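## Task

Take the foam block off the desk and set it on top of the low shelf below the red sign. The block must stay there by itself with the robot no longer holding or propping it, and the robot must not topple or be left leaning.

## Robot and tools

ROBOT. A LinearBot: an omnidirectional wheeled base with strong wheel motors (7 N m), a column about 1.75 m high, and a carriage that slides 1.0 m along it (lift_m). The carriage holds two identical six-joint arms, left and right, each ending in a two-finger gripper. Arm bases sit roughly 0.57 m + lift_m above the floor, with carriage parts reaching about 0.15 m lower. A hand can reach 0.78 m from its shoulder but only about 0.38 m below the arm base. The hand is about 0.16 m long, 0.1 m wide, 0.14 m with fingers open. Parked arm joints 1-6: 0, 0.05, 0.05, 1.45, 0, 0; parked, the robot is about 0.95 m wide by 0.7 m long. Cameras: carriage_camera (fixed, facing forward, tilted ~20 degrees down), left_wrist_camera and right_wrist_camera (looking out past the fingertips). Calibration (intrinsics K, distortion D, T_world_to_cam in the base frame) is supplied but may be slightly off. Loose objects can occasionally get a brief shove from outside.

FRAMES. Base frame: origin on the floor below the base centre, x forward, y left, z up. left_hand and right_hand are reported in it as the point between the finger pads, with quat_wxyz (hand z runs along the fingers, fingers open along hand y; a hand pointing straight up with joints 1, 5, 6 at 0 reads 1,0,0,0). base_odometry is relative to the base pose at scene start, counts wheel rotation (slip included), heading positive left, -3.142 to 3.142.

TOOLS.
execute_actions: actions is a list holding zero or one action; cameras is a list of camera names or "all" (omitted/null = all, [] = none). An action may contain base, joints, or both; they start at the same moment. base holds exactly one relative move measured from the base position in the last reported state: translate_m (metres, forward positive, -2 to 2), strafe_m (metres, left positive, -2 to 2) or rotate_rad (radians, counter-clockwise positive, -6.3 to 6.3). joints is a single dictionary covering both arms and the lift, keyed by name, each value an absolute target: lift_m 0 to 1 m; left_/right_joint1_rad -2.617 to 3.054 (yaw about vertical, 0 forward, positive left); joint2_rad 0 to 3.141 (shoulder: 0 upper arm back and level, 1.57 vertical, 3.14 forward and level); joint3_rad 0 to 3.141 (elbow, 0 folded, 3.14 straight); joint4_rad -1.57 to 1.57 (wrist pitch, positive lifts fingertips); joint5_rad -1.57 to 1.57 (wrist yaw, positive swings fingertips to the right, opposite to joint 1); joint6_rad -2.094 to 2.094 (roll about the finger axis, positive clockwise viewed from the forearm); left_/right_gripper_m 0 to 0.093 m pad gap. Arm joints move at up to 1.8 rad/s (1-3) and 2.7 rad/s (4-6); one action lasts at most 15 s. Joints you leave out keep chasing their earlier target. Bad keys or out-of-range values reject the call with no motion. If a result reports a stop, any further motion calls in the same reply are skipped. An empty list just returns state and images.
wait: seconds 0 to 10; nothing new is commanded; returns state and images.
zoom_image: camera plus region [x0, y0, x1, y1] in pixels of that camera's latest full image (672x504), at most 504x504.
read_manual: section "licences" returns licence text only.
finished_scene: scene = the current scene number; irreversible, reports success, then the next task arrives. The block must already rest unaided.

RESULT LINES. base_status/joint_status per motion: done (for the base, wheels turned the commanded amount even if slipping; tiny moves may stop short yet say done), off_target (settled away from target, may still push), contact_stop or time_out (target dropped, holding where stopped), not_followed / "joint command not followed" with a cause (a self-collision check blocked that arm's targets; they may be retried on later actions until you send passable ones; gripper still acts), limit_stop_at_motor_heat. on_its_own lists uncommanded behaviour; "held at" is a held target, not a position. motor_effort: percent of max, positive toward higher joint values, peak in brackets; biased and noisy. A lift effort that keeps dropping while lowering means a hand or load is resting on something. drive_wheels (ignore sign) staying higher at rest than after free driving means the base is still pressing on something. Joint torques are raw, offset and noisy. A gripper holding an object usually reads off_target. MOTOR HOT warns at 75 °C; OVER-TEMPERATURE FAULT marks a heat stop (90 °C freezes that arm for 10 s; 100 °C makes it go limp and drop). ARM HIT means an arm struck the robot hard.

CAUTIONS. The base only watches for contact loosely and late; arms have no contact stop and keep pushing, then snap to target once free. After a blocked drive, back off about 0.2 m along the path (reverse a turn), repeating if still pressed. Never reverse into a table edge the column could catch: it can topple the robot. Tipping risk grows with high carriage, outstretched arms, loads, pulling, and sudden stops; only images reveal a lean. Keep the arms from hitting or pressing each other; to untangle, move the blocked arm away first, the other arm in a later call. Hand readings drift at long reach, and a level hand sags 10-17 cm under 1 kg. Grip force is about 45-60 N per pad. Outstretched arms heat quickly, even empty, also while you think; fold them when idle. Avoid drops, slips, slams and hard pushes, and prefer short overall motion time.

Each tool is called as name(argument=value, ...), one argument or row to a line, values as JSON.

## Session

I'll start by looking at the current state and camera images.

execute_actions(
  actions=[],
)

Scene clock: 0.00 s.
Joint torques (N m, as the arm reports them, + toward a larger angle): no reading
base_odometry: x=+0.000 y=+0.000 heading=+0.000 (m, m, rad; odometry frame)
base_status: not commanded
joint_positions: lift_m=+0.301 left_joint1_rad=+0.012 left_joint2_rad=+0.057 left_joint3_rad=+0.029 left_joint4_rad=+1.442 left_joint5_rad=+0.046 left_joint6_rad=+0.037 left_gripper_m=+0.094 right_joint1_rad=+0.014 right_joint2_rad=+0.061 right_joint3_rad=+0.047 right_joint4_rad=+1.415 right_joint5_rad=+0.018 right_joint6_rad=-0.004 right_gripper_m=+0.094
joint_status: not commanded
motor_effort: lift_m=+30 drive_wheels=+4 (%)
left_hand: x=+0.3198 y=+0.3387 z=+1.2744 quat_wxyz=(+0.996, +0.024, +0.078, +0.023) (m; base frame)
right_hand: x=+0.3223 y=-0.3486 z=+1.2785 quat_wxyz=(+0.996, +0.008, +0.085, +0.004) (m; base frame)
pictures: carriage_camera, left_wrist_camera, right_wrist_camera
Images, in order (width x height): carriage_camera 672x504, left_wrist_camera 672x504, right_wrist_camera 672x504.

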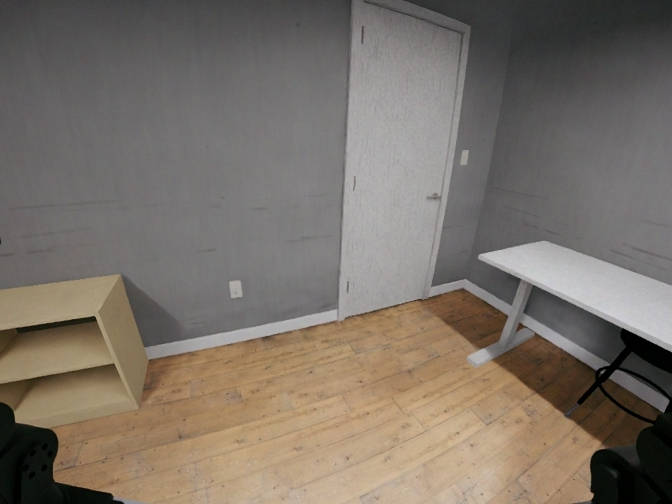

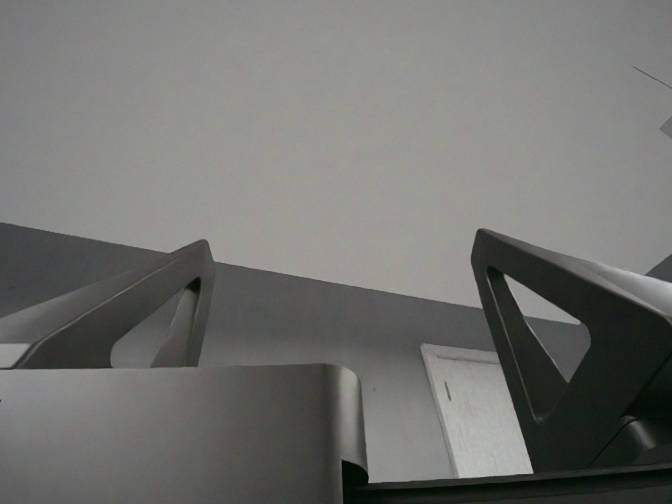

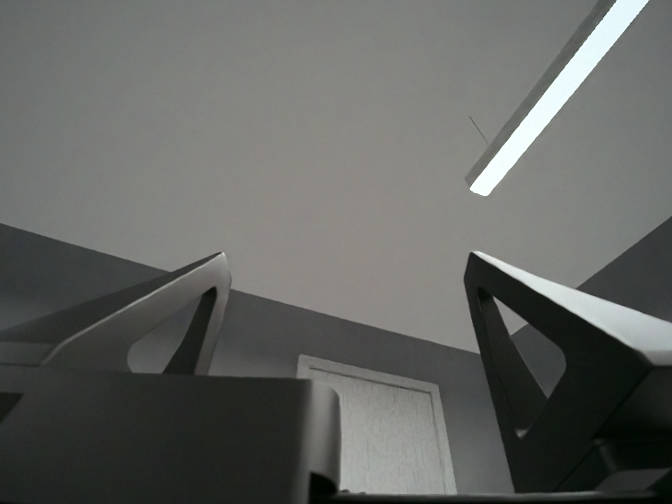

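execute_actions(
  actions=[
    {"base": {"rotate_rad": -1.155}, "joints": {"left_joint4_rad": 0.1, "left_joint5_rad": -1.4, "left_joint6_rad": 1.57, "right_joint4_rad": 0.1, "right_joint5_rad": 1.4, "right_joint6_rad": -1.57}},
  ],
)

Scene clock: 3.83 s.
Joint torques (N m, as the arm reports them, + toward a larger angle): left_arm=[-0.45  2.43  7.06  1.7  -0.11  0.  ] | right_arm=[-0.19  2.72  8.72  1.6   0.09  0.08]
base_odometry: x=+0.000 y=+0.000 heading=-1.154 (m, m, rad; odometry frame)
base_status: done
joint_positions: lift_m=+0.301 left_joint1_rad=+0.012 left_joint2_rad=+0.057 left_joint3_rad=+0.029 left_joint4_rad=+0.102 left_joint5_rad=-1.394 left_joint6_rad=+1.561 left_gripper_m=+0.094 right_joint1_rad=+0.014 right_joint2_rad=+0.061 right_joint3_rad=+0.047 right_joint4_rad=+0.099 right_joint5_rad=+1.394 right_joint6_rad=-1.565 right_gripper_m=+0.094
joint_status: all done
motor_effort: lift_m=+30(30) drive_wheels=+14(26) (%)
left_hand: x=+0.3834 y=+0.5165 z=+1.0395 quat_wxyz=(+0.088, +0.029, +0.702, +0.706) (m; base frame)
right_hand: x=+0.3869 y=-0.5138 z=+1.0451 quat_wxyz=(+0.099, -0.035, +0.701, -0.705) (m; base frame)
pictures: carriage_camera, left_wrist_camera, right_wrist_camera
camera_calibration (this result's frames):
left_wrist_camera: T_world_to_cam=[[0.0326697, -0.0188026, -0.999289, 1.03977], [-0.89266, -0.450254, -0.0207117, 0.599157], [-0.449544, 0.892703, -0.031494, -0.13205], [0, 0, 0, 1]] pos_world=[0.441513, 0.407204, 1.04729]
right_wrist_camera: T_world_to_cam=[[-0.104065, -0.0341675, 0.993983, -1.00873], [-0.920042, 0.382893, -0.0831625, 0.65374], [-0.377748, -0.923161, -0.0712815, -0.125957], [0, 0, 0, 1]] pos_world=[0.448915, -0.401057, 1.04805]
Images, in order (width x height): carriage_camera 672x504, left_wrist_camera 672x504, right_wrist_camera 672x504.

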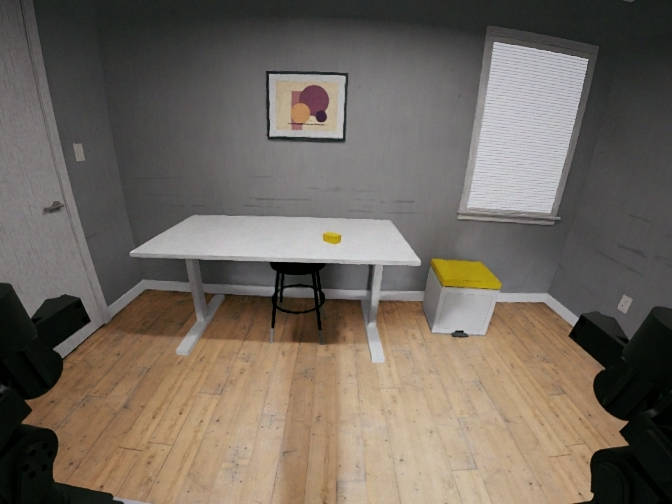

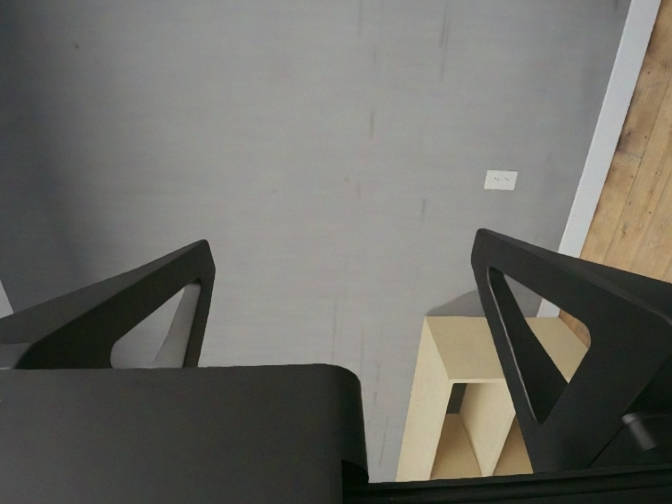

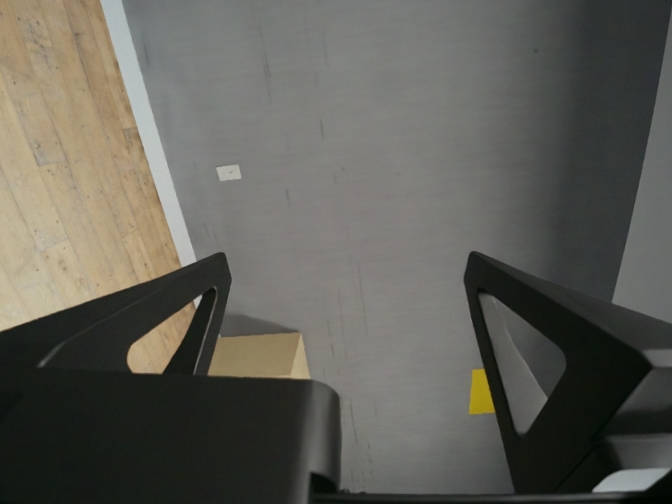

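zoom_image(
  camera="carriage_camera",
  region=[290, 210, 380, 270],
)

zoom_image(
  camera="carriage_camera",
  region=[120, 200, 440, 380],
)

Region (290, 210, 380, 270) of carriage_camera's 672x504 image, scaled by 5.600, with more detail than that image has.

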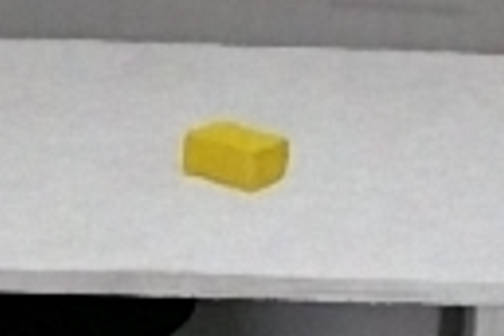

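Region (120, 200, 440, 380) of carriage_camera's 672x504 image, scaled by 1.575, with more detail than that image has; it fills the top 284 rows of this view, and the rest is white.

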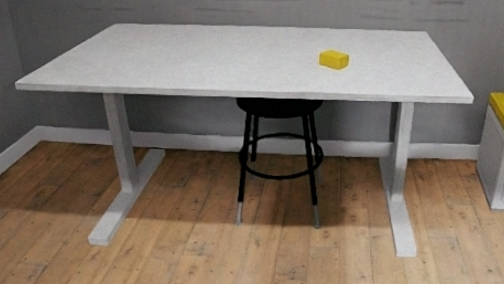

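execute_actions(
  actions=[
    {"base": {"translate_m": 0.65}, "joints": {"lift_m": 0.55, "right_joint1_rad": 0.35, "right_joint2_rad": 2.72, "right_joint3_rad": 1.51, "right_joint4_rad": 0.21, "right_joint5_rad": 0.0, "right_joint6_rad": 0.0, "left_joint1_rad": -0.25, "left_joint3_rad": 1.95, "left_joint4_rad": 1.5, "left_joint5_rad": 0.0, "left_joint6_rad": 0.0}},
  ],
)

Scene clock: 9.67 s.
Joint torques (N m, as the arm reports them, + toward a larger angle): left_arm=[-0.76 14.57 -3.93 -2.19 -0.05 -0.07] | right_arm=[  0.3  -15.19   5.46   1.49  -0.01   0.12]
base_odometry: x=+0.262 y=-0.595 heading=-1.156 (m, m, rad; odometry frame)
base_status: done
joint_positions: lift_m=+0.550 left_joint1_rad=-0.243 left_joint2_rad=+0.057 left_joint3_rad=+1.937 left_joint4_rad=+1.499 left_joint5_rad=-0.004 left_joint6_rad=+0.010 left_gripper_m=+0.094 right_joint1_rad=+0.345 right_joint2_rad=+2.727 right_joint3_rad=+1.515 right_joint4_rad=+0.203 right_joint5_rad=+0.006 right_joint6_rad=-0.006 right_gripper_m=+0.094
joint_status: all done
motor_effort: lift_m=+32(41) drive_wheels=-13(34) (%)
left_hand: x=-0.3178 y=+0.4944 z=+1.3841 quat_wxyz=(+0.614, -0.100, -0.780, -0.073) (m; base frame)
right_hand: x=+0.7825 y=-0.1664 z=+0.9024 quat_wxyz=(+0.274, -0.167, +0.946, +0.044) (m; base frame)
pictures: carriage_camera, left_wrist_camera, right_wrist_camera
camera_calibration (this result's frames):
carriage_camera: T_world_to_cam=[[-0.00320626, -0.99979, 0.0202473, -0.0308374], [-0.349319, -0.0178521, -0.936834, 1.48049], [0.936998, -0.0100765, -0.349188, 0.358695], [0, 0, 0, 1]] pos_world=[0.180968, -0.000786628, 1.51285]
left_wrist_camera: T_world_to_cam=[[-0.232236, -0.970689, 0.0618815, 0.324316], [0.387847, -0.0340719, 0.921094, -1.13199], [-0.891987, 0.237911, 0.384392, -0.809154], [0, 0, 0, 1]] pos_world=[-0.2074, 0.468748, 1.33363]
right_wrist_camera: T_world_to_cam=[[0.339017, -0.940429, -0.0257068, -0.391131], [-0.940362, -0.339554, 0.0205673, 0.674973], [-0.028071, 0.017201, -0.999458, 1.05445], [0, 0, 0, 1]] pos_world=[0.796918, -0.156779, 1.02995]
Images, in order (width x height): carriage_camera 672x504, left_wrist_camera 672x504, right_wrist_camera 672x504.

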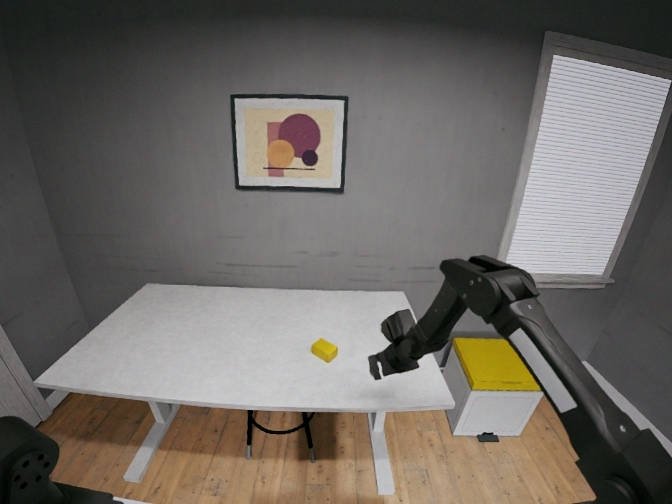

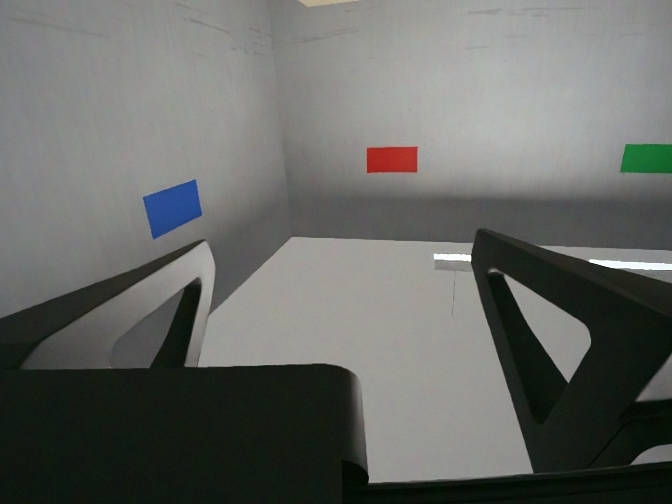

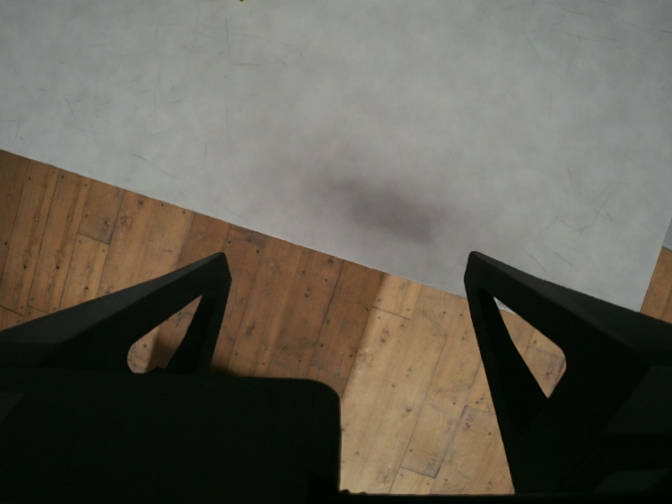

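zoom_image(
  camera="carriage_camera",
  region=[295, 325, 355, 375],
)

zoom_image(
  camera="carriage_camera",
  region=[300, 330, 480, 504],
)

Region (295, 325, 355, 375) of carriage_camera's 672x504 image, scaled by 8.400, with more detail than that image has.

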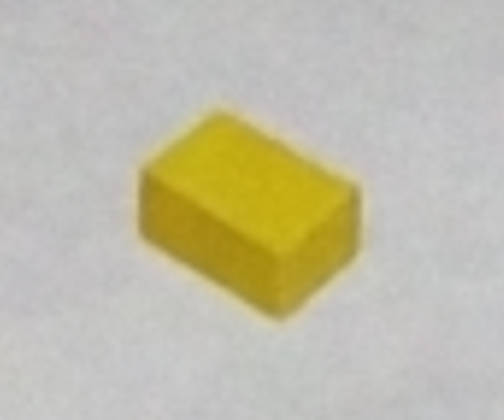

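Region (300, 330, 480, 504) of carriage_camera's 672x504 image, scaled by 2.800, with more detail than that image has; it fills the top 487 rows of this view, and the rest is white.

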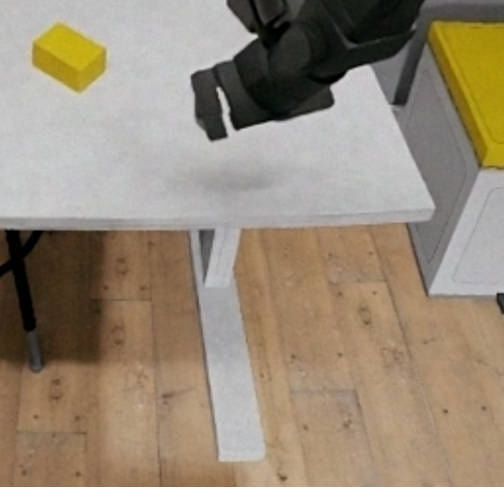

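execute_actions(
  actions=[
    {"base": {"translate_m": 0.39}, "joints": {"lift_m": 0.48, "right_joint1_rad": 0.786, "right_joint5_rad": -0.075, "right_joint6_rad": -0.113, "left_joint1_rad": -0.1, "left_joint2_rad": 0.7, "left_joint3_rad": 3.05, "left_joint4_rad": 1.5}},
  ],
)

Scene clock: 13.67 s.
Joint torques (N m, as the arm reports them, + toward a larger angle): left_arm=[-1.01 14.6  -5.41 -1.49 -0.13 -0.08] | right_arm=[ -0.37 -15.56   5.47   1.49   0.08   0.02]
base_odometry: x=+0.418 y=-0.952 heading=-1.157 (m, m, rad; odometry frame)
base_status: done
joint_positions: lift_m=+0.480 left_joint1_rad=-0.092 left_joint2_rad=+0.689 left_joint3_rad=+3.042 left_joint4_rad=+1.499 left_joint5_rad=+0.004 left_joint6_rad=+0.010 left_gripper_m=+0.094 right_joint1_rad=+0.787 right_joint2_rad=+2.727 right_joint3_rad=+1.515 right_joint4_rad=+0.207 right_joint5_rad=-0.079 right_joint6_rad=-0.108 right_gripper_m=+0.094
joint_status: all done
motor_effort: lift_m=+27(27) drive_wheels=-14(32) (%)
left_hand: x=-0.3046 y=+0.3995 z=+1.2815 quat_wxyz=(+0.417, -0.046, -0.908, -0.016) (m; base frame)
right_hand: x=+0.6469 y=+0.0430 z=+0.8338 quat_wxyz=(+0.251, -0.425, +0.860, +0.129) (m; base frame)
pictures: carriage_camera, left_wrist_camera, right_wrist_camera
camera_calibration (this result's frames):
carriage_camera: T_world_to_cam=[[-0.00320626, -0.99979, 0.0202473, -0.0294284], [-0.349319, -0.0178521, -0.936834, 1.4153], [0.936998, -0.0100765, -0.349188, 0.334395], [0, 0, 0, 1]] pos_world=[0.180968, -0.000786628, 1.44326]
left_wrist_camera: T_world_to_cam=[[-0.107154, -0.992219, 0.0633932, 0.286352], [-0.0705561, 0.0711882, 0.994964, -1.32215], [-0.991736, 0.102142, -0.0776352, -0.119416], [0, 0, 0, 1]] pos_world=[-0.181031, 0.390443, 1.28807]
right_wrist_camera: T_world_to_cam=[[0.795496, -0.604484, -0.0422473, -0.445956], [-0.60458, -0.796455, 0.0119149, 0.42957], [-0.0408505, 0.0160636, -0.999036, 0.986404], [0, 0, 0, 1]] pos_world=[0.654761, 0.0567146, 0.961495]
Images, in order (width x height): carriage_camera 672x504, left_wrist_camera 672x504, right_wrist_camera 672x504.

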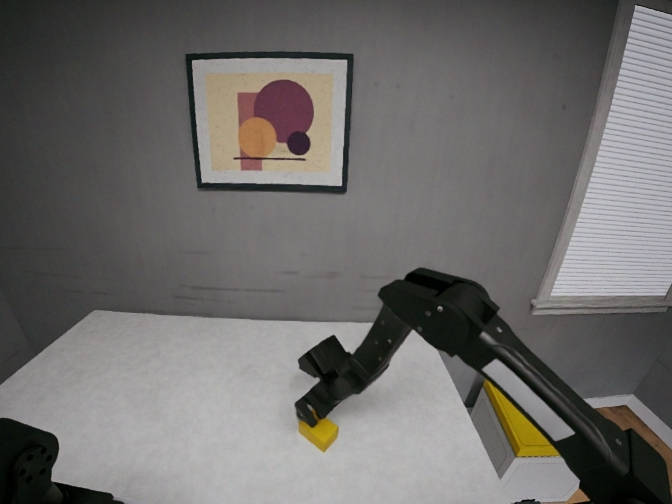

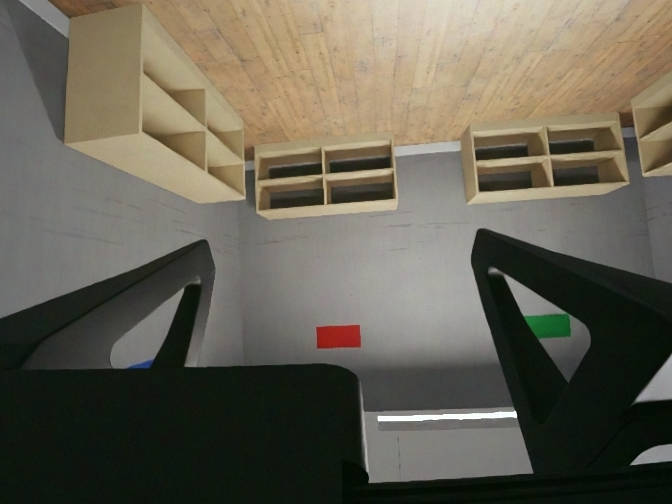

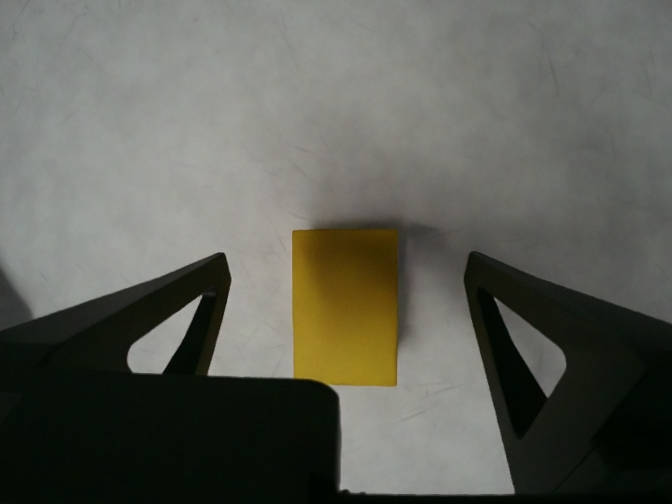

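zoom_image(
  camera="left_wrist_camera",
  region=[220, 110, 500, 240],
)

execute_actions(
  actions=[
    {"joints": {"lift_m": 0.407, "left_joint3_rad": 2.4}},
  ],
  cameras=["carriage_camera", "right_wrist_camera"],
)

Region (220, 110, 500, 240) of left_wrist_camera's 672x504 image, scaled by 1.800, with more detail than that image has; it fills the top 234 rows of this view, and the rest is white.

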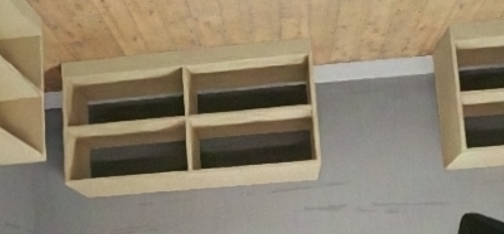

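Scene clock: 15.13 s.
Joint torques (N m, as the arm reports them, + toward a larger angle): left_arm=[-1.02 11.34 -4.8  -2.33 -0.12 -0.08] | right_arm=[ -0.34 -15.39   5.25   1.54   0.03   0.02]
base_odometry: x=+0.418 y=-0.952 heading=-1.157 (m, m, rad; odometry frame)
base_status: not commanded
joint_positions: lift_m=+0.407 left_joint1_rad=-0.092 left_joint2_rad=+0.702 left_joint3_rad=+2.413 left_joint4_rad=+1.500 left_joint5_rad=+0.004 left_joint6_rad=+0.010 left_gripper_m=+0.094 right_joint1_rad=+0.787 right_joint2_rad=+2.728 right_joint3_rad=+1.515 right_joint4_rad=+0.205 right_joint5_rad=-0.077 right_joint6_rad=-0.108 right_gripper_m=+0.094
joint_status: all done
motor_effort: lift_m=+27(26) drive_wheels=-10(12) (%)
left_hand: x=-0.2400 y=+0.3935 z=+1.4573 quat_wxyz=(+0.682, -0.036, -0.730, -0.027) (m; base frame)
right_hand: x=+0.6466 y=+0.0424 z=+0.7600 quat_wxyz=(+0.250, -0.425, +0.860, +0.128) (m; base frame)
pictures: carriage_camera, right_wrist_camera
camera_calibration (this result's frames):
carriage_camera: T_world_to_cam=[[-0.00320626, -0.99979, 0.0202473, -0.0279516], [-0.349319, -0.0178521, -0.936834, 1.34697], [0.936998, -0.0100765, -0.349188, 0.308926], [0, 0, 0, 1]] pos_world=[0.180968, -0.000786628, 1.37032]
right_wrist_camera: T_world_to_cam=[[0.794961, -0.605251, -0.0413254, -0.449565], [-0.605218, -0.795924, 0.0147329, 0.428009], [-0.041809, 0.0132988, -0.999037, 0.913469], [0, 0, 0, 1]] pos_world=[0.654617, 0.0564144, 0.887705]
Images, in order (width x height): carriage_camera 672x504, right_wrist_camera 672x504.

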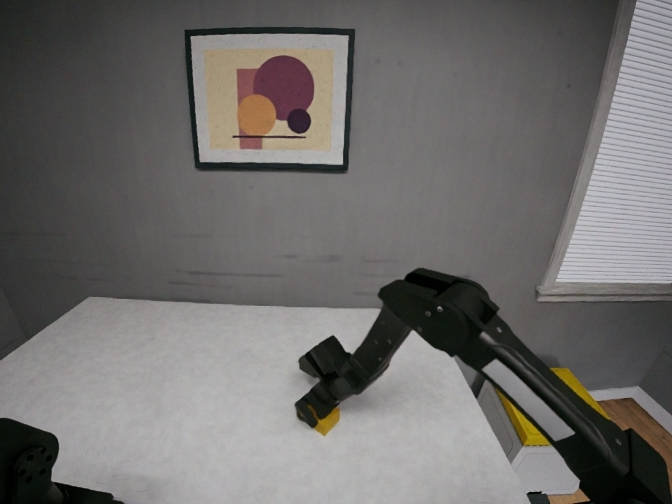

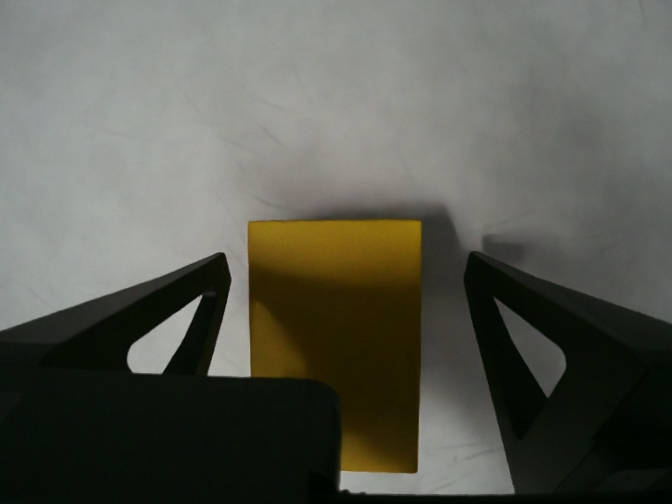

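execute_actions(
  actions=[
    {"joints": {"lift_m": 0.404, "right_gripper_m": 0.04, "left_joint3_rad": 1.9}},
  ],
  cameras=["right_wrist_camera"],
)

Scene clock: 16.43 s.
Joint torques (N m, as the arm reports them, + toward a larger angle): left_arm=[-1.01  8.71 -2.45 -2.39 -0.12 -0.08] | right_arm=[ -0.33 -15.47   5.36   1.51   0.07   0.02]
base_odometry: x=+0.418 y=-0.952 heading=-1.157 (m, m, rad; odometry frame)
base_status: not commanded
joint_positions: lift_m=+0.404 left_joint1_rad=-0.092 left_joint2_rad=+0.700 left_joint3_rad=+1.915 left_joint4_rad=+1.500 left_joint5_rad=+0.004 left_joint6_rad=+0.010 left_gripper_m=+0.094 right_joint1_rad=+0.787 right_joint2_rad=+2.728 right_joint3_rad=+1.515 right_joint4_rad=+0.205 right_joint5_rad=-0.077 right_joint6_rad=-0.108 right_gripper_m=+0.057
joint_status: right_gripper_m off_target (ended at +0.057, target +0.040); the others done
motor_effort: lift_m=+25(26) drive_wheels=+13(10) (%)
left_hand: x=-0.0969 y=+0.3803 z=+1.5888 quat_wxyz=(+0.840, -0.026, -0.541, -0.034) (m; base frame)
right_hand: x=+0.6466 y=+0.0424 z=+0.7571 quat_wxyz=(+0.250, -0.425, +0.860, +0.128) (m; base frame)
pictures: right_wrist_camera
camera_calibration (this result's frames):
right_wrist_camera: T_world_to_cam=[[0.794961, -0.605251, -0.0413254, -0.449686], [-0.605218, -0.795924, 0.0147329, 0.428052], [-0.041809, 0.0132988, -0.999037, 0.910544], [0, 0, 0, 1]] pos_world=[0.654617, 0.0564144, 0.884777]
Images, in order (width x height): right_wrist_camera 672x504.

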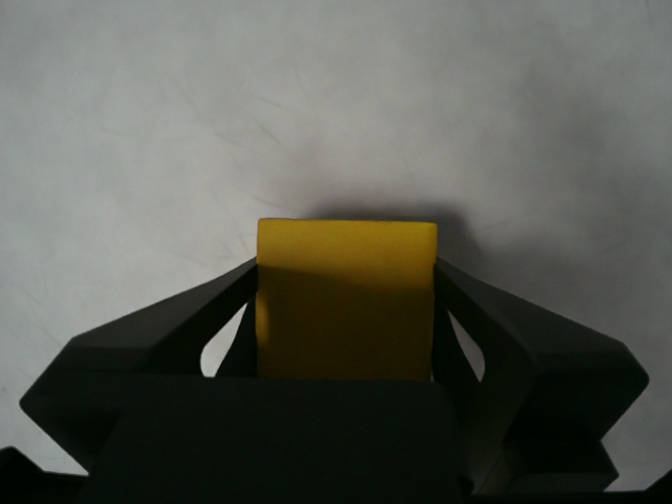

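execute_actions(
  actions=[
    {"base": {"translate_m": -2.0}, "joints": {"lift_m": 0.44, "right_joint2_rad": 1.6, "right_joint3_rad": 1.0, "right_joint4_rad": -0.41, "left_joint1_rad": 0.0, "left_joint2_rad": 0.05, "left_joint3_rad": 0.05, "left_joint4_rad": 1.45}},
  ],
  cameras=["carriage_camera", "right_wrist_camera"],
)

Scene clock: 24.03 s.
Joint torques (N m, as the arm reports them, + toward a larger angle): left_arm=[-0.3   3.9   4.41 -0.17 -0.1  -0.08] | right_arm=[ 0.01 -8.54  7.39  1.5   0.01  0.02]
base_odometry: x=-0.383 y=+0.880 heading=-1.158 (m, m, rad; odometry frame)
base_status: done
joint_positions: lift_m=+0.440 left_joint1_rad=-0.001 left_joint2_rad=+0.050 left_joint3_rad=+0.062 left_joint4_rad=+1.444 left_joint5_rad=+0.001 left_joint6_rad=+0.010 left_gripper_m=+0.094 right_joint1_rad=+0.784 right_joint2_rad=+1.607 right_joint3_rad=+1.011 right_joint4_rad=-0.410 right_joint5_rad=-0.075 right_joint6_rad=-0.108 right_gripper_m=+0.057
joint_status: all done
motor_effort: lift_m=+33(42) drive_wheels=-12(37) (%)
left_hand: x=+0.3072 y=+0.3458 z=+1.4225 quat_wxyz=(+0.998, +0.001, +0.057, +0.004) (m; base frame)
right_hand: x=+0.5508 y=-0.0565 z=+1.0706 quat_wxyz=(+0.251, -0.423, +0.861, +0.126) (m; base frame)
pictures: carriage_camera, right_wrist_camera
camera_calibration (this result's frames):
carriage_camera: T_world_to_cam=[[-0.00320626, -0.99979, 0.0202473, -0.0286092], [-0.349319, -0.0178521, -0.936834, 1.37739], [0.936998, -0.0100765, -0.349188, 0.320267], [0, 0, 0, 1]] pos_world=[0.180968, -0.000786628, 1.4028]
right_wrist_camera: T_world_to_cam=[[0.791968, -0.609293, -0.0393594, -0.42111], [-0.609244, -0.792848, 0.0146107, 0.289276], [-0.0401082, 0.0124083, -0.999118, 1.22018], [0, 0, 0, 1]] pos_world=[0.558685, -0.0423676, 1.19831]
Images, in order (width x height): carriage_camera 672x504, right_wrist_camera 672x504.

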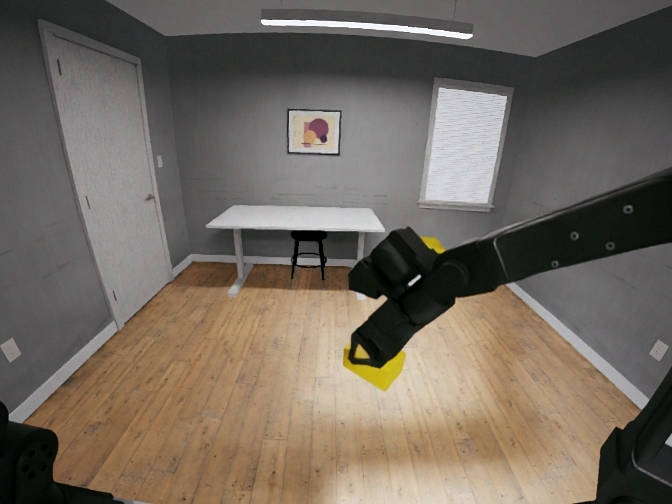

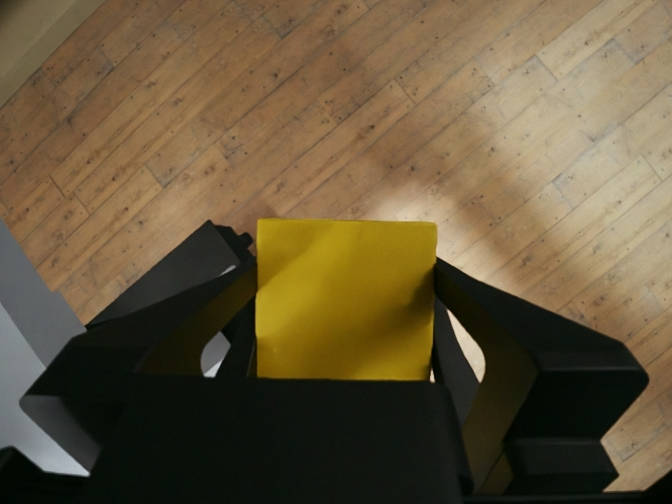

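execute_actions(
  actions=[
    {"base": {"rotate_rad": 2.9}, "joints": {"lift_m": 0.25, "right_joint1_rad": -0.3}},
  ],
  cameras=["carriage_camera", "right_wrist_camera"],
)

Scene clock: 28.43 s.
Joint torques (N m, as the arm reports them, + toward a larger angle): left_arm=[-0.35  3.99  4.14 -0.19 -0.1  -0.07] | right_arm=[ 0.1  -8.08  7.84  1.42 -0.02  0.02]
base_odometry: x=-0.383 y=+0.880 heading=+1.741 (m, m, rad; odometry frame)
base_status: done
joint_positions: lift_m=+0.250 left_joint1_rad=-0.001 left_joint2_rad=+0.050 left_joint3_rad=+0.062 left_joint4_rad=+1.444 left_joint5_rad=+0.001 left_joint6_rad=+0.010 left_gripper_m=+0.094 right_joint1_rad=-0.303 right_joint2_rad=+1.602 right_joint3_rad=+1.005 right_joint4_rad=-0.406 right_joint5_rad=-0.071 right_joint6_rad=-0.108 right_gripper_m=+0.057
joint_status: all done
motor_effort: lift_m=+26(28) drive_wheels=+15(31) (%)
left_hand: x=+0.3072 y=+0.3459 z=+1.2330 quat_wxyz=(+0.998, +0.001, +0.057, +0.004) (m; base frame)
right_hand: x=+0.6606 y=-0.4529 z=+0.8817 quat_wxyz=(+0.281, +0.084, +0.956, -0.024) (m; base frame)
pictures: carriage_camera, right_wrist_camera
camera_calibration (this result's frames):
carriage_camera: T_world_to_cam=[[-0.00320626, -0.99979, 0.0202473, -0.024773], [-0.349319, -0.0178521, -0.936834, 1.1999], [0.936998, -0.0100765, -0.349188, 0.254108], [0, 0, 0, 1]] pos_world=[0.180968, -0.000786628, 1.21334]
right_wrist_camera: T_world_to_cam=[[-0.172936, -0.984298, -0.0353549, -0.292996], [-0.98492, 0.172639, 0.0112909, 0.733027], [-0.00501, 0.0367744, -0.999311, 1.02874], [0, 0, 0, 1]] pos_world=[0.676458, -0.452776, 1.00939]
Images, in order (width x height): carriage_camera 672x504, right_wrist_camera 672x504.

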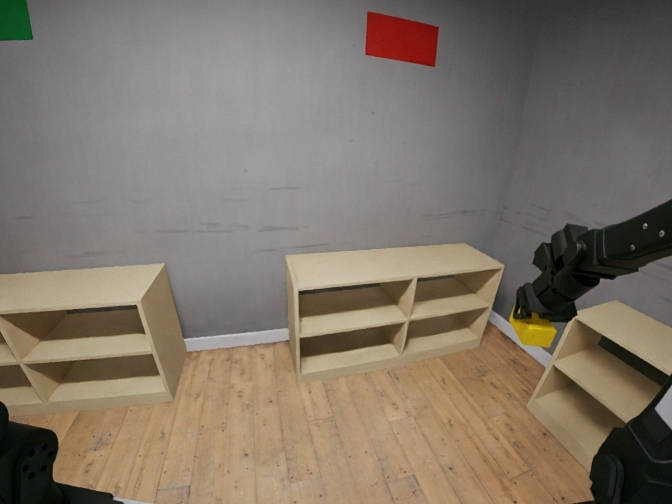

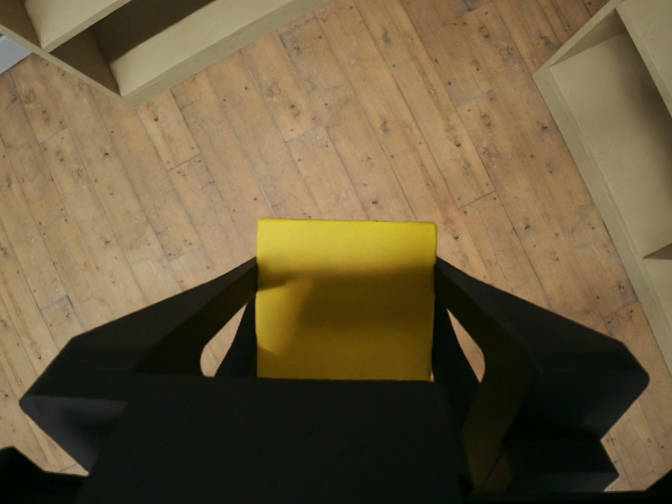

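zoom_image(
  camera="carriage_camera",
  region=[270, 235, 430, 395],
)

zoom_image(
  camera="carriage_camera",
  region=[380, 230, 540, 390],
)

Region (270, 235, 430, 395) of carriage_camera's 672x504 image, scaled by 3.150, with more detail than that image has.

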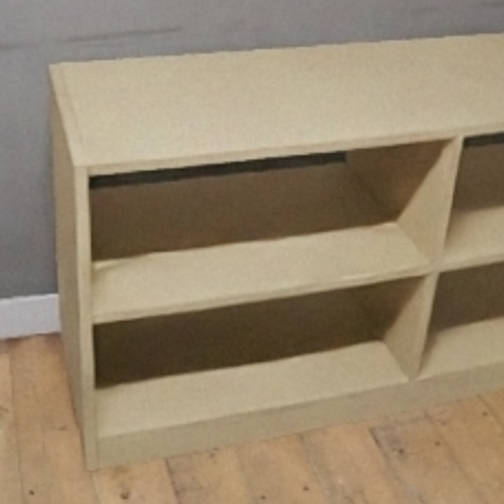

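Region (380, 230, 540, 390) of carriage_camera's 672x504 image, scaled by 3.150, with more detail than that image has.

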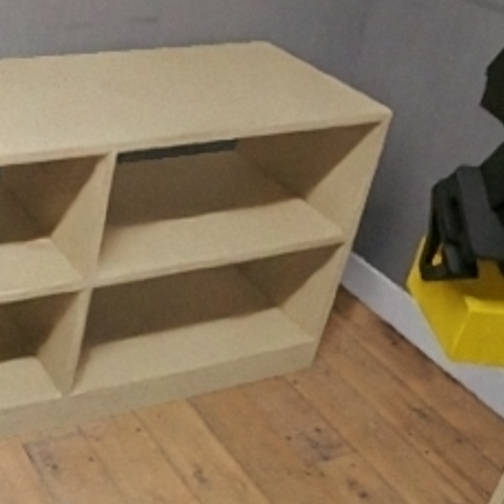

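execute_actions(
  actions=[
    {"base": {"translate_m": 0.79}, "joints": {"lift_m": 0.18, "right_joint1_rad": 0.25, "right_joint2_rad": 2.3, "right_joint3_rad": 1.45, "right_joint4_rad": -0.155}},
  ],
  cameras=["carriage_camera", "right_wrist_camera"],
)

Scene clock: 32.87 s.
Joint torques (N m, as the arm reports them, + toward a larger angle): left_arm=[-0.32  3.84  4.41 -0.19 -0.1  -0.09] | right_arm=[ -0.66 -14.71   8.5    1.47   0.04   0.02]
base_odometry: x=-0.518 y=+1.658 heading=+1.743 (m, m, rad; odometry frame)
base_status: done
joint_positions: lift_m=+0.180 left_joint1_rad=-0.001 left_joint2_rad=+0.050 left_joint3_rad=+0.062 left_joint4_rad=+1.449 left_joint5_rad=+0.001 left_joint6_rad=+0.010 left_gripper_m=+0.094 right_joint1_rad=+0.255 right_joint2_rad=+2.313 right_joint3_rad=+1.432 right_joint4_rad=-0.163 right_joint5_rad=-0.078 right_joint6_rad=-0.108 right_gripper_m=+0.057
joint_status: all done
motor_effort: lift_m=+26(26) drive_wheels=-10(36) (%)
left_hand: x=+0.3059 y=+0.3459 z=+1.1632 quat_wxyz=(+0.998, +0.001, +0.055, +0.004) (m; base frame)
right_hand: x=+0.7820 y=-0.2008 z=+0.6743 quat_wxyz=(+0.257, -0.184, +0.947, +0.057) (m; base frame)
pictures: carriage_camera, right_wrist_camera
camera_calibration (this result's frames):
carriage_camera: T_world_to_cam=[[-0.00320626, -0.99979, 0.0202473, -0.0233558], [-0.349319, -0.0178521, -0.936834, 1.13432], [0.936998, -0.0100765, -0.349188, 0.229666], [0, 0, 0, 1]] pos_world=[0.180968, -0.000786628, 1.14334]
right_wrist_camera: T_world_to_cam=[[0.376691, -0.925151, -0.0468895, -0.441354], [-0.924015, -0.378848, 0.0516753, 0.625802], [-0.0655715, 0.023861, -0.997563, 0.856484], [0, 0, 0, 1]] pos_world=[0.800665, -0.191672, 0.801363]
Images, in order (width x height): carriage_camera 672x504, right_wrist_camera 672x504.

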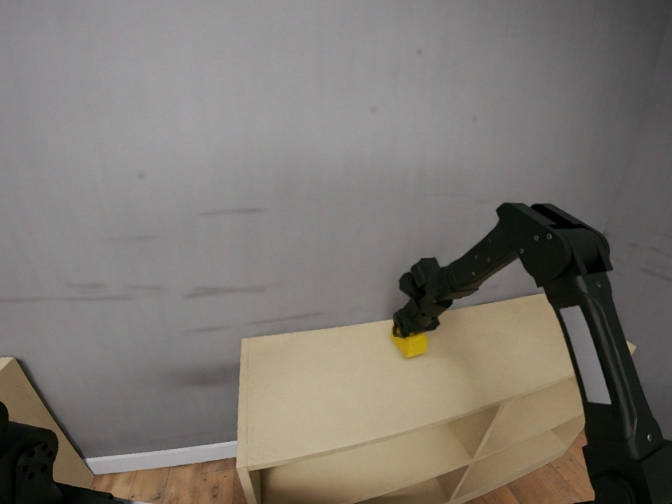

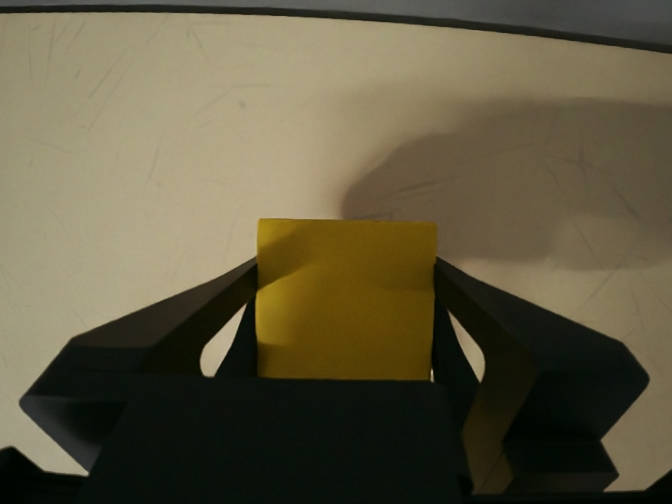

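zoom_image(
  camera="right_wrist_camera",
  region=[0, 0, 340, 300],
)

zoom_image(
  camera="carriage_camera",
  region=[230, 290, 510, 504],
)

Region (0, 0, 340, 300) of right_wrist_camera's 672x504 image, scaled by 1.482, with more detail than that image has; it fills the top 445 rows of this view, and the rest is white.

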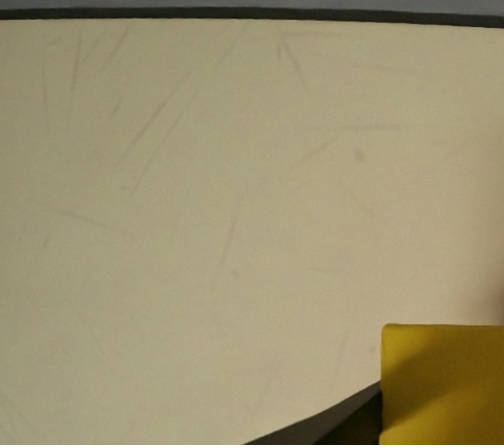

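Region (230, 290, 510, 504) of carriage_camera's 672x504 image, scaled by 1.800, with more detail than that image has; it fills the top 385 rows of this view, and the rest is white.

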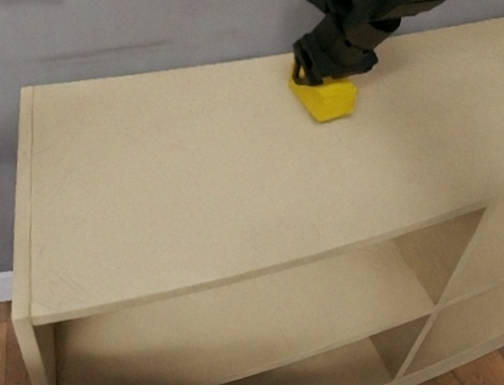

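execute_actions(
  actions=[
    {"joints": {"lift_m": 0.147}},
  ],
  cameras=["carriage_camera", "right_wrist_camera"],
)

zoom_image(
  camera="right_wrist_camera",
  region=[0, 0, 340, 300],
)

Scene clock: 34.97 s.
Joint torques (N m, as the arm reports them, + toward a larger angle): left_arm=[-0.31  3.81  4.24 -0.25 -0.09 -0.08] | right_arm=[ -0.59 -13.59   8.51   1.5    0.05   0.02]
base_odometry: x=-0.518 y=+1.658 heading=+1.743 (m, m, rad; odometry frame)
base_status: not commanded
joint_positions: lift_m=+0.147 left_joint1_rad=-0.001 left_joint2_rad=+0.050 left_joint3_rad=+0.062 left_joint4_rad=+1.450 left_joint5_rad=+0.001 left_joint6_rad=+0.010 left_gripper_m=+0.094 right_joint1_rad=+0.254 right_joint2_rad=+2.299 right_joint3_rad=+1.437 right_joint4_rad=-0.159 right_joint5_rad=-0.079 right_joint6_rad=-0.109 right_gripper_m=+0.057
joint_status: all done
motor_effort: lift_m=+25(27) drive_wheels=+14(15) (%)
left_hand: x=+0.3056 y=+0.3460 z=+1.1302 quat_wxyz=(+0.999, +0.001, +0.054, +0.004) (m; base frame)
right_hand: x=+0.7869 y=-0.1998 z=+0.6506 quat_wxyz=(+0.268, -0.184, +0.944, +0.058) (m; base frame)
pictures: carriage_camera, right_wrist_camera
camera_calibration (this result's frames):
carriage_camera: T_world_to_cam=[[-0.00320626, -0.99979, 0.0202473, -0.0226888], [-0.349319, -0.0178521, -0.936834, 1.10346], [0.936998, -0.0100765, -0.349188, 0.218162], [0, 0, 0, 1]] pos_world=[0.180968, -0.000786628, 1.1104]
right_wrist_camera: T_world_to_cam=[[0.377672, -0.92488, -0.0442743, -0.445812], [-0.924932, -0.379059, 0.0285424, 0.647671], [-0.0431809, 0.0301711, -0.998612, 0.817392], [0, 0, 0, 1]] pos_world=[0.802718, -0.191478, 0.778033]
Images, in order (width x height): carriage_camera 672x504, right_wrist_camera 672x504.

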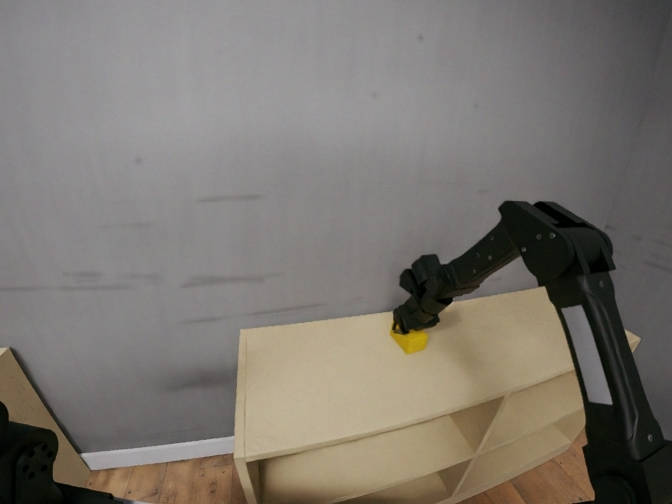

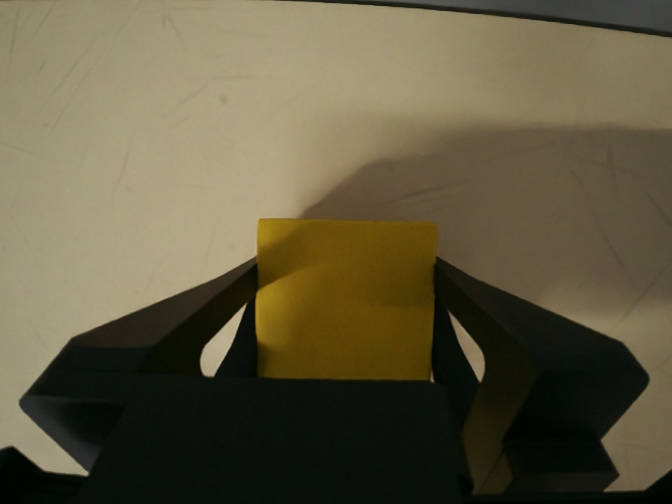

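Region (0, 0, 340, 300) of right_wrist_camera's 672x504 image, scaled by 1.482, with more detail than that image has; it fills the top 445 rows of this view, and the rest is white.

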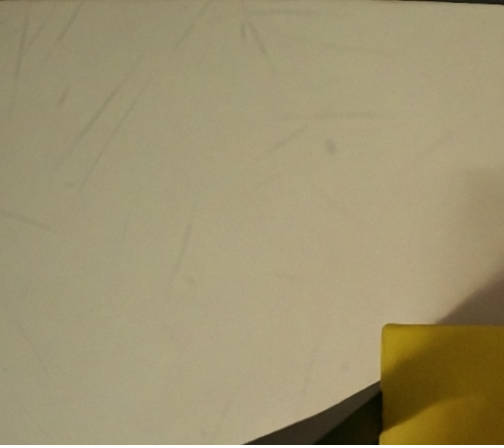

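execute_actions(
  actions=[
    {"joints": {"right_gripper_m": 0.093}},
  ],
  cameras=["right_wrist_camera"],
)

Scene clock: 35.77 s.
Joint torques (N m, as the arm reports them, + toward a larger angle): left_arm=[-0.31  3.88  4.36 -0.25 -0.09 -0.08] | right_arm=[ -0.64 -13.67   8.33   1.48   0.05   0.03]
base_odometry: x=-0.518 y=+1.658 heading=+1.743 (m, m, rad; odometry frame)
base_status: not commanded
joint_positions: lift_m=+0.147 left_joint1_rad=-0.001 left_joint2_rad=+0.050 left_joint3_rad=+0.062 left_joint4_rad=+1.450 left_joint5_rad=+0.001 left_joint6_rad=+0.010 left_gripper_m=+0.094 right_joint1_rad=+0.254 right_joint2_rad=+2.299 right_joint3_rad=+1.437 right_joint4_rad=-0.159 right_joint5_rad=-0.079 right_joint6_rad=-0.109 right_gripper_m=+0.093
joint_status: all done
motor_effort: lift_m=+26(26) drive_wheels=+13(14) (%)
left_hand: x=+0.3056 y=+0.3460 z=+1.1302 quat_wxyz=(+0.999, +0.001, +0.054, +0.004) (m; base frame)
right_hand: x=+0.7868 y=-0.1999 z=+0.6505 quat_wxyz=(+0.268, -0.184, +0.944, +0.058) (m; base frame)
pictures: right_wrist_camera
camera_calibration (this result's frames):
right_wrist_camera: T_world_to_cam=[[0.377656, -0.924885, -0.0443249, -0.445759], [-0.924921, -0.379057, 0.0289203, 0.64734], [-0.0435496, 0.0300752, -0.998598, 0.817603], [0, 0, 0, 1]] pos_world=[0.802688, -0.191486, 0.777978]
Images, in order (width x height): right_wrist_camera 672x504.

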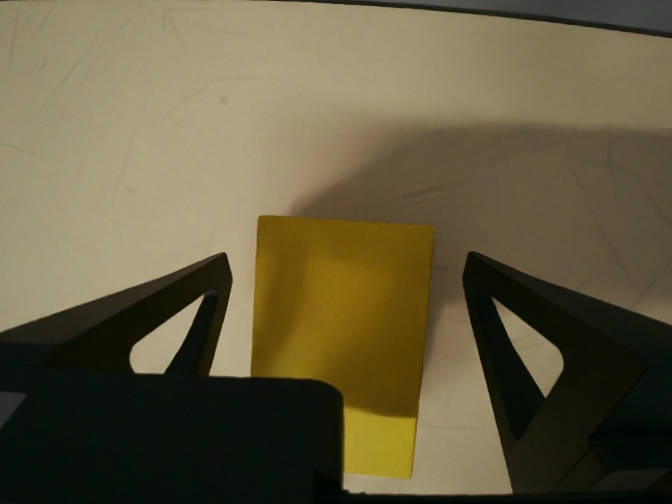

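execute_actions(
  actions=[
    {"joints": {"lift_m": 0.25}},
  ],
  cameras=["carriage_camera", "right_wrist_camera"],
)

Scene clock: 36.73 s.
Joint torques (N m, as the arm reports them, + toward a larger angle): left_arm=[-0.27  3.94  4.32 -0.21 -0.13 -0.07] | right_arm=[ -0.49 -13.71   8.41   1.44   0.05   0.02]
base_odometry: x=-0.518 y=+1.658 heading=+1.743 (m, m, rad; odometry frame)
base_status: not commanded
joint_positions: lift_m=+0.250 left_joint1_rad=-0.001 left_joint2_rad=+0.050 left_joint3_rad=+0.062 left_joint4_rad=+1.450 left_joint5_rad=+0.001 left_joint6_rad=+0.010 left_gripper_m=+0.094 right_joint1_rad=+0.254 right_joint2_rad=+2.299 right_joint3_rad=+1.437 right_joint4_rad=-0.154 right_joint5_rad=-0.079 right_joint6_rad=-0.109 right_gripper_m=+0.093
joint_status: all done
motor_effort: lift_m=+32(40) drive_wheels=+14(16) (%)
left_hand: x=+0.3056 y=+0.3460 z=+1.2327 quat_wxyz=(+0.999, +0.001, +0.054, +0.004) (m; base frame)
right_hand: x=+0.7880 y=-0.1996 z=+0.7537 quat_wxyz=(+0.270, -0.184, +0.943, +0.058) (m; base frame)
pictures: carriage_camera, right_wrist_camera
camera_calibration (this result's frames):
carriage_camera: T_world_to_cam=[[-0.00320626, -0.99979, 0.0202473, -0.0247631], [-0.349319, -0.0178521, -0.936834, 1.19943], [0.936998, -0.0100765, -0.349188, 0.253936], [0, 0, 0, 1]] pos_world=[0.180968, -0.000786628, 1.21284]
right_wrist_camera: T_world_to_cam=[[0.377899, -0.924821, -0.0435651, -0.442095], [-0.925066, -0.379094, 0.0232517, 0.649919], [-0.038019, 0.0315138, -0.99878, 0.916751], [0, 0, 0, 1]] pos_world=[0.803139, -0.191369, 0.881261]
Images, in order (width x height): carriage_camera 672x504, right_wrist_camera 672x504.

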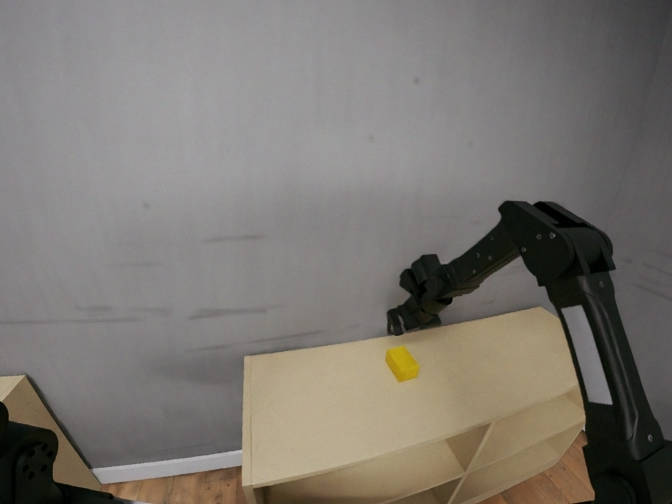

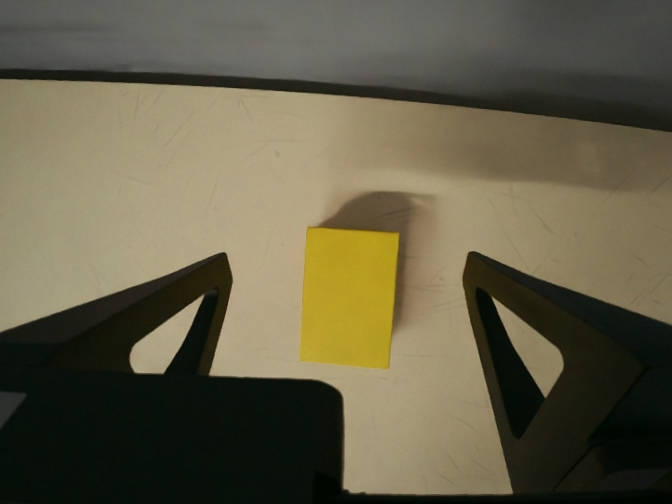

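The block is resting on top of the shelf under the red sign, and the hand is clear of it.

finished_scene(
  scene=1,
)

The scene is finished: the task was done.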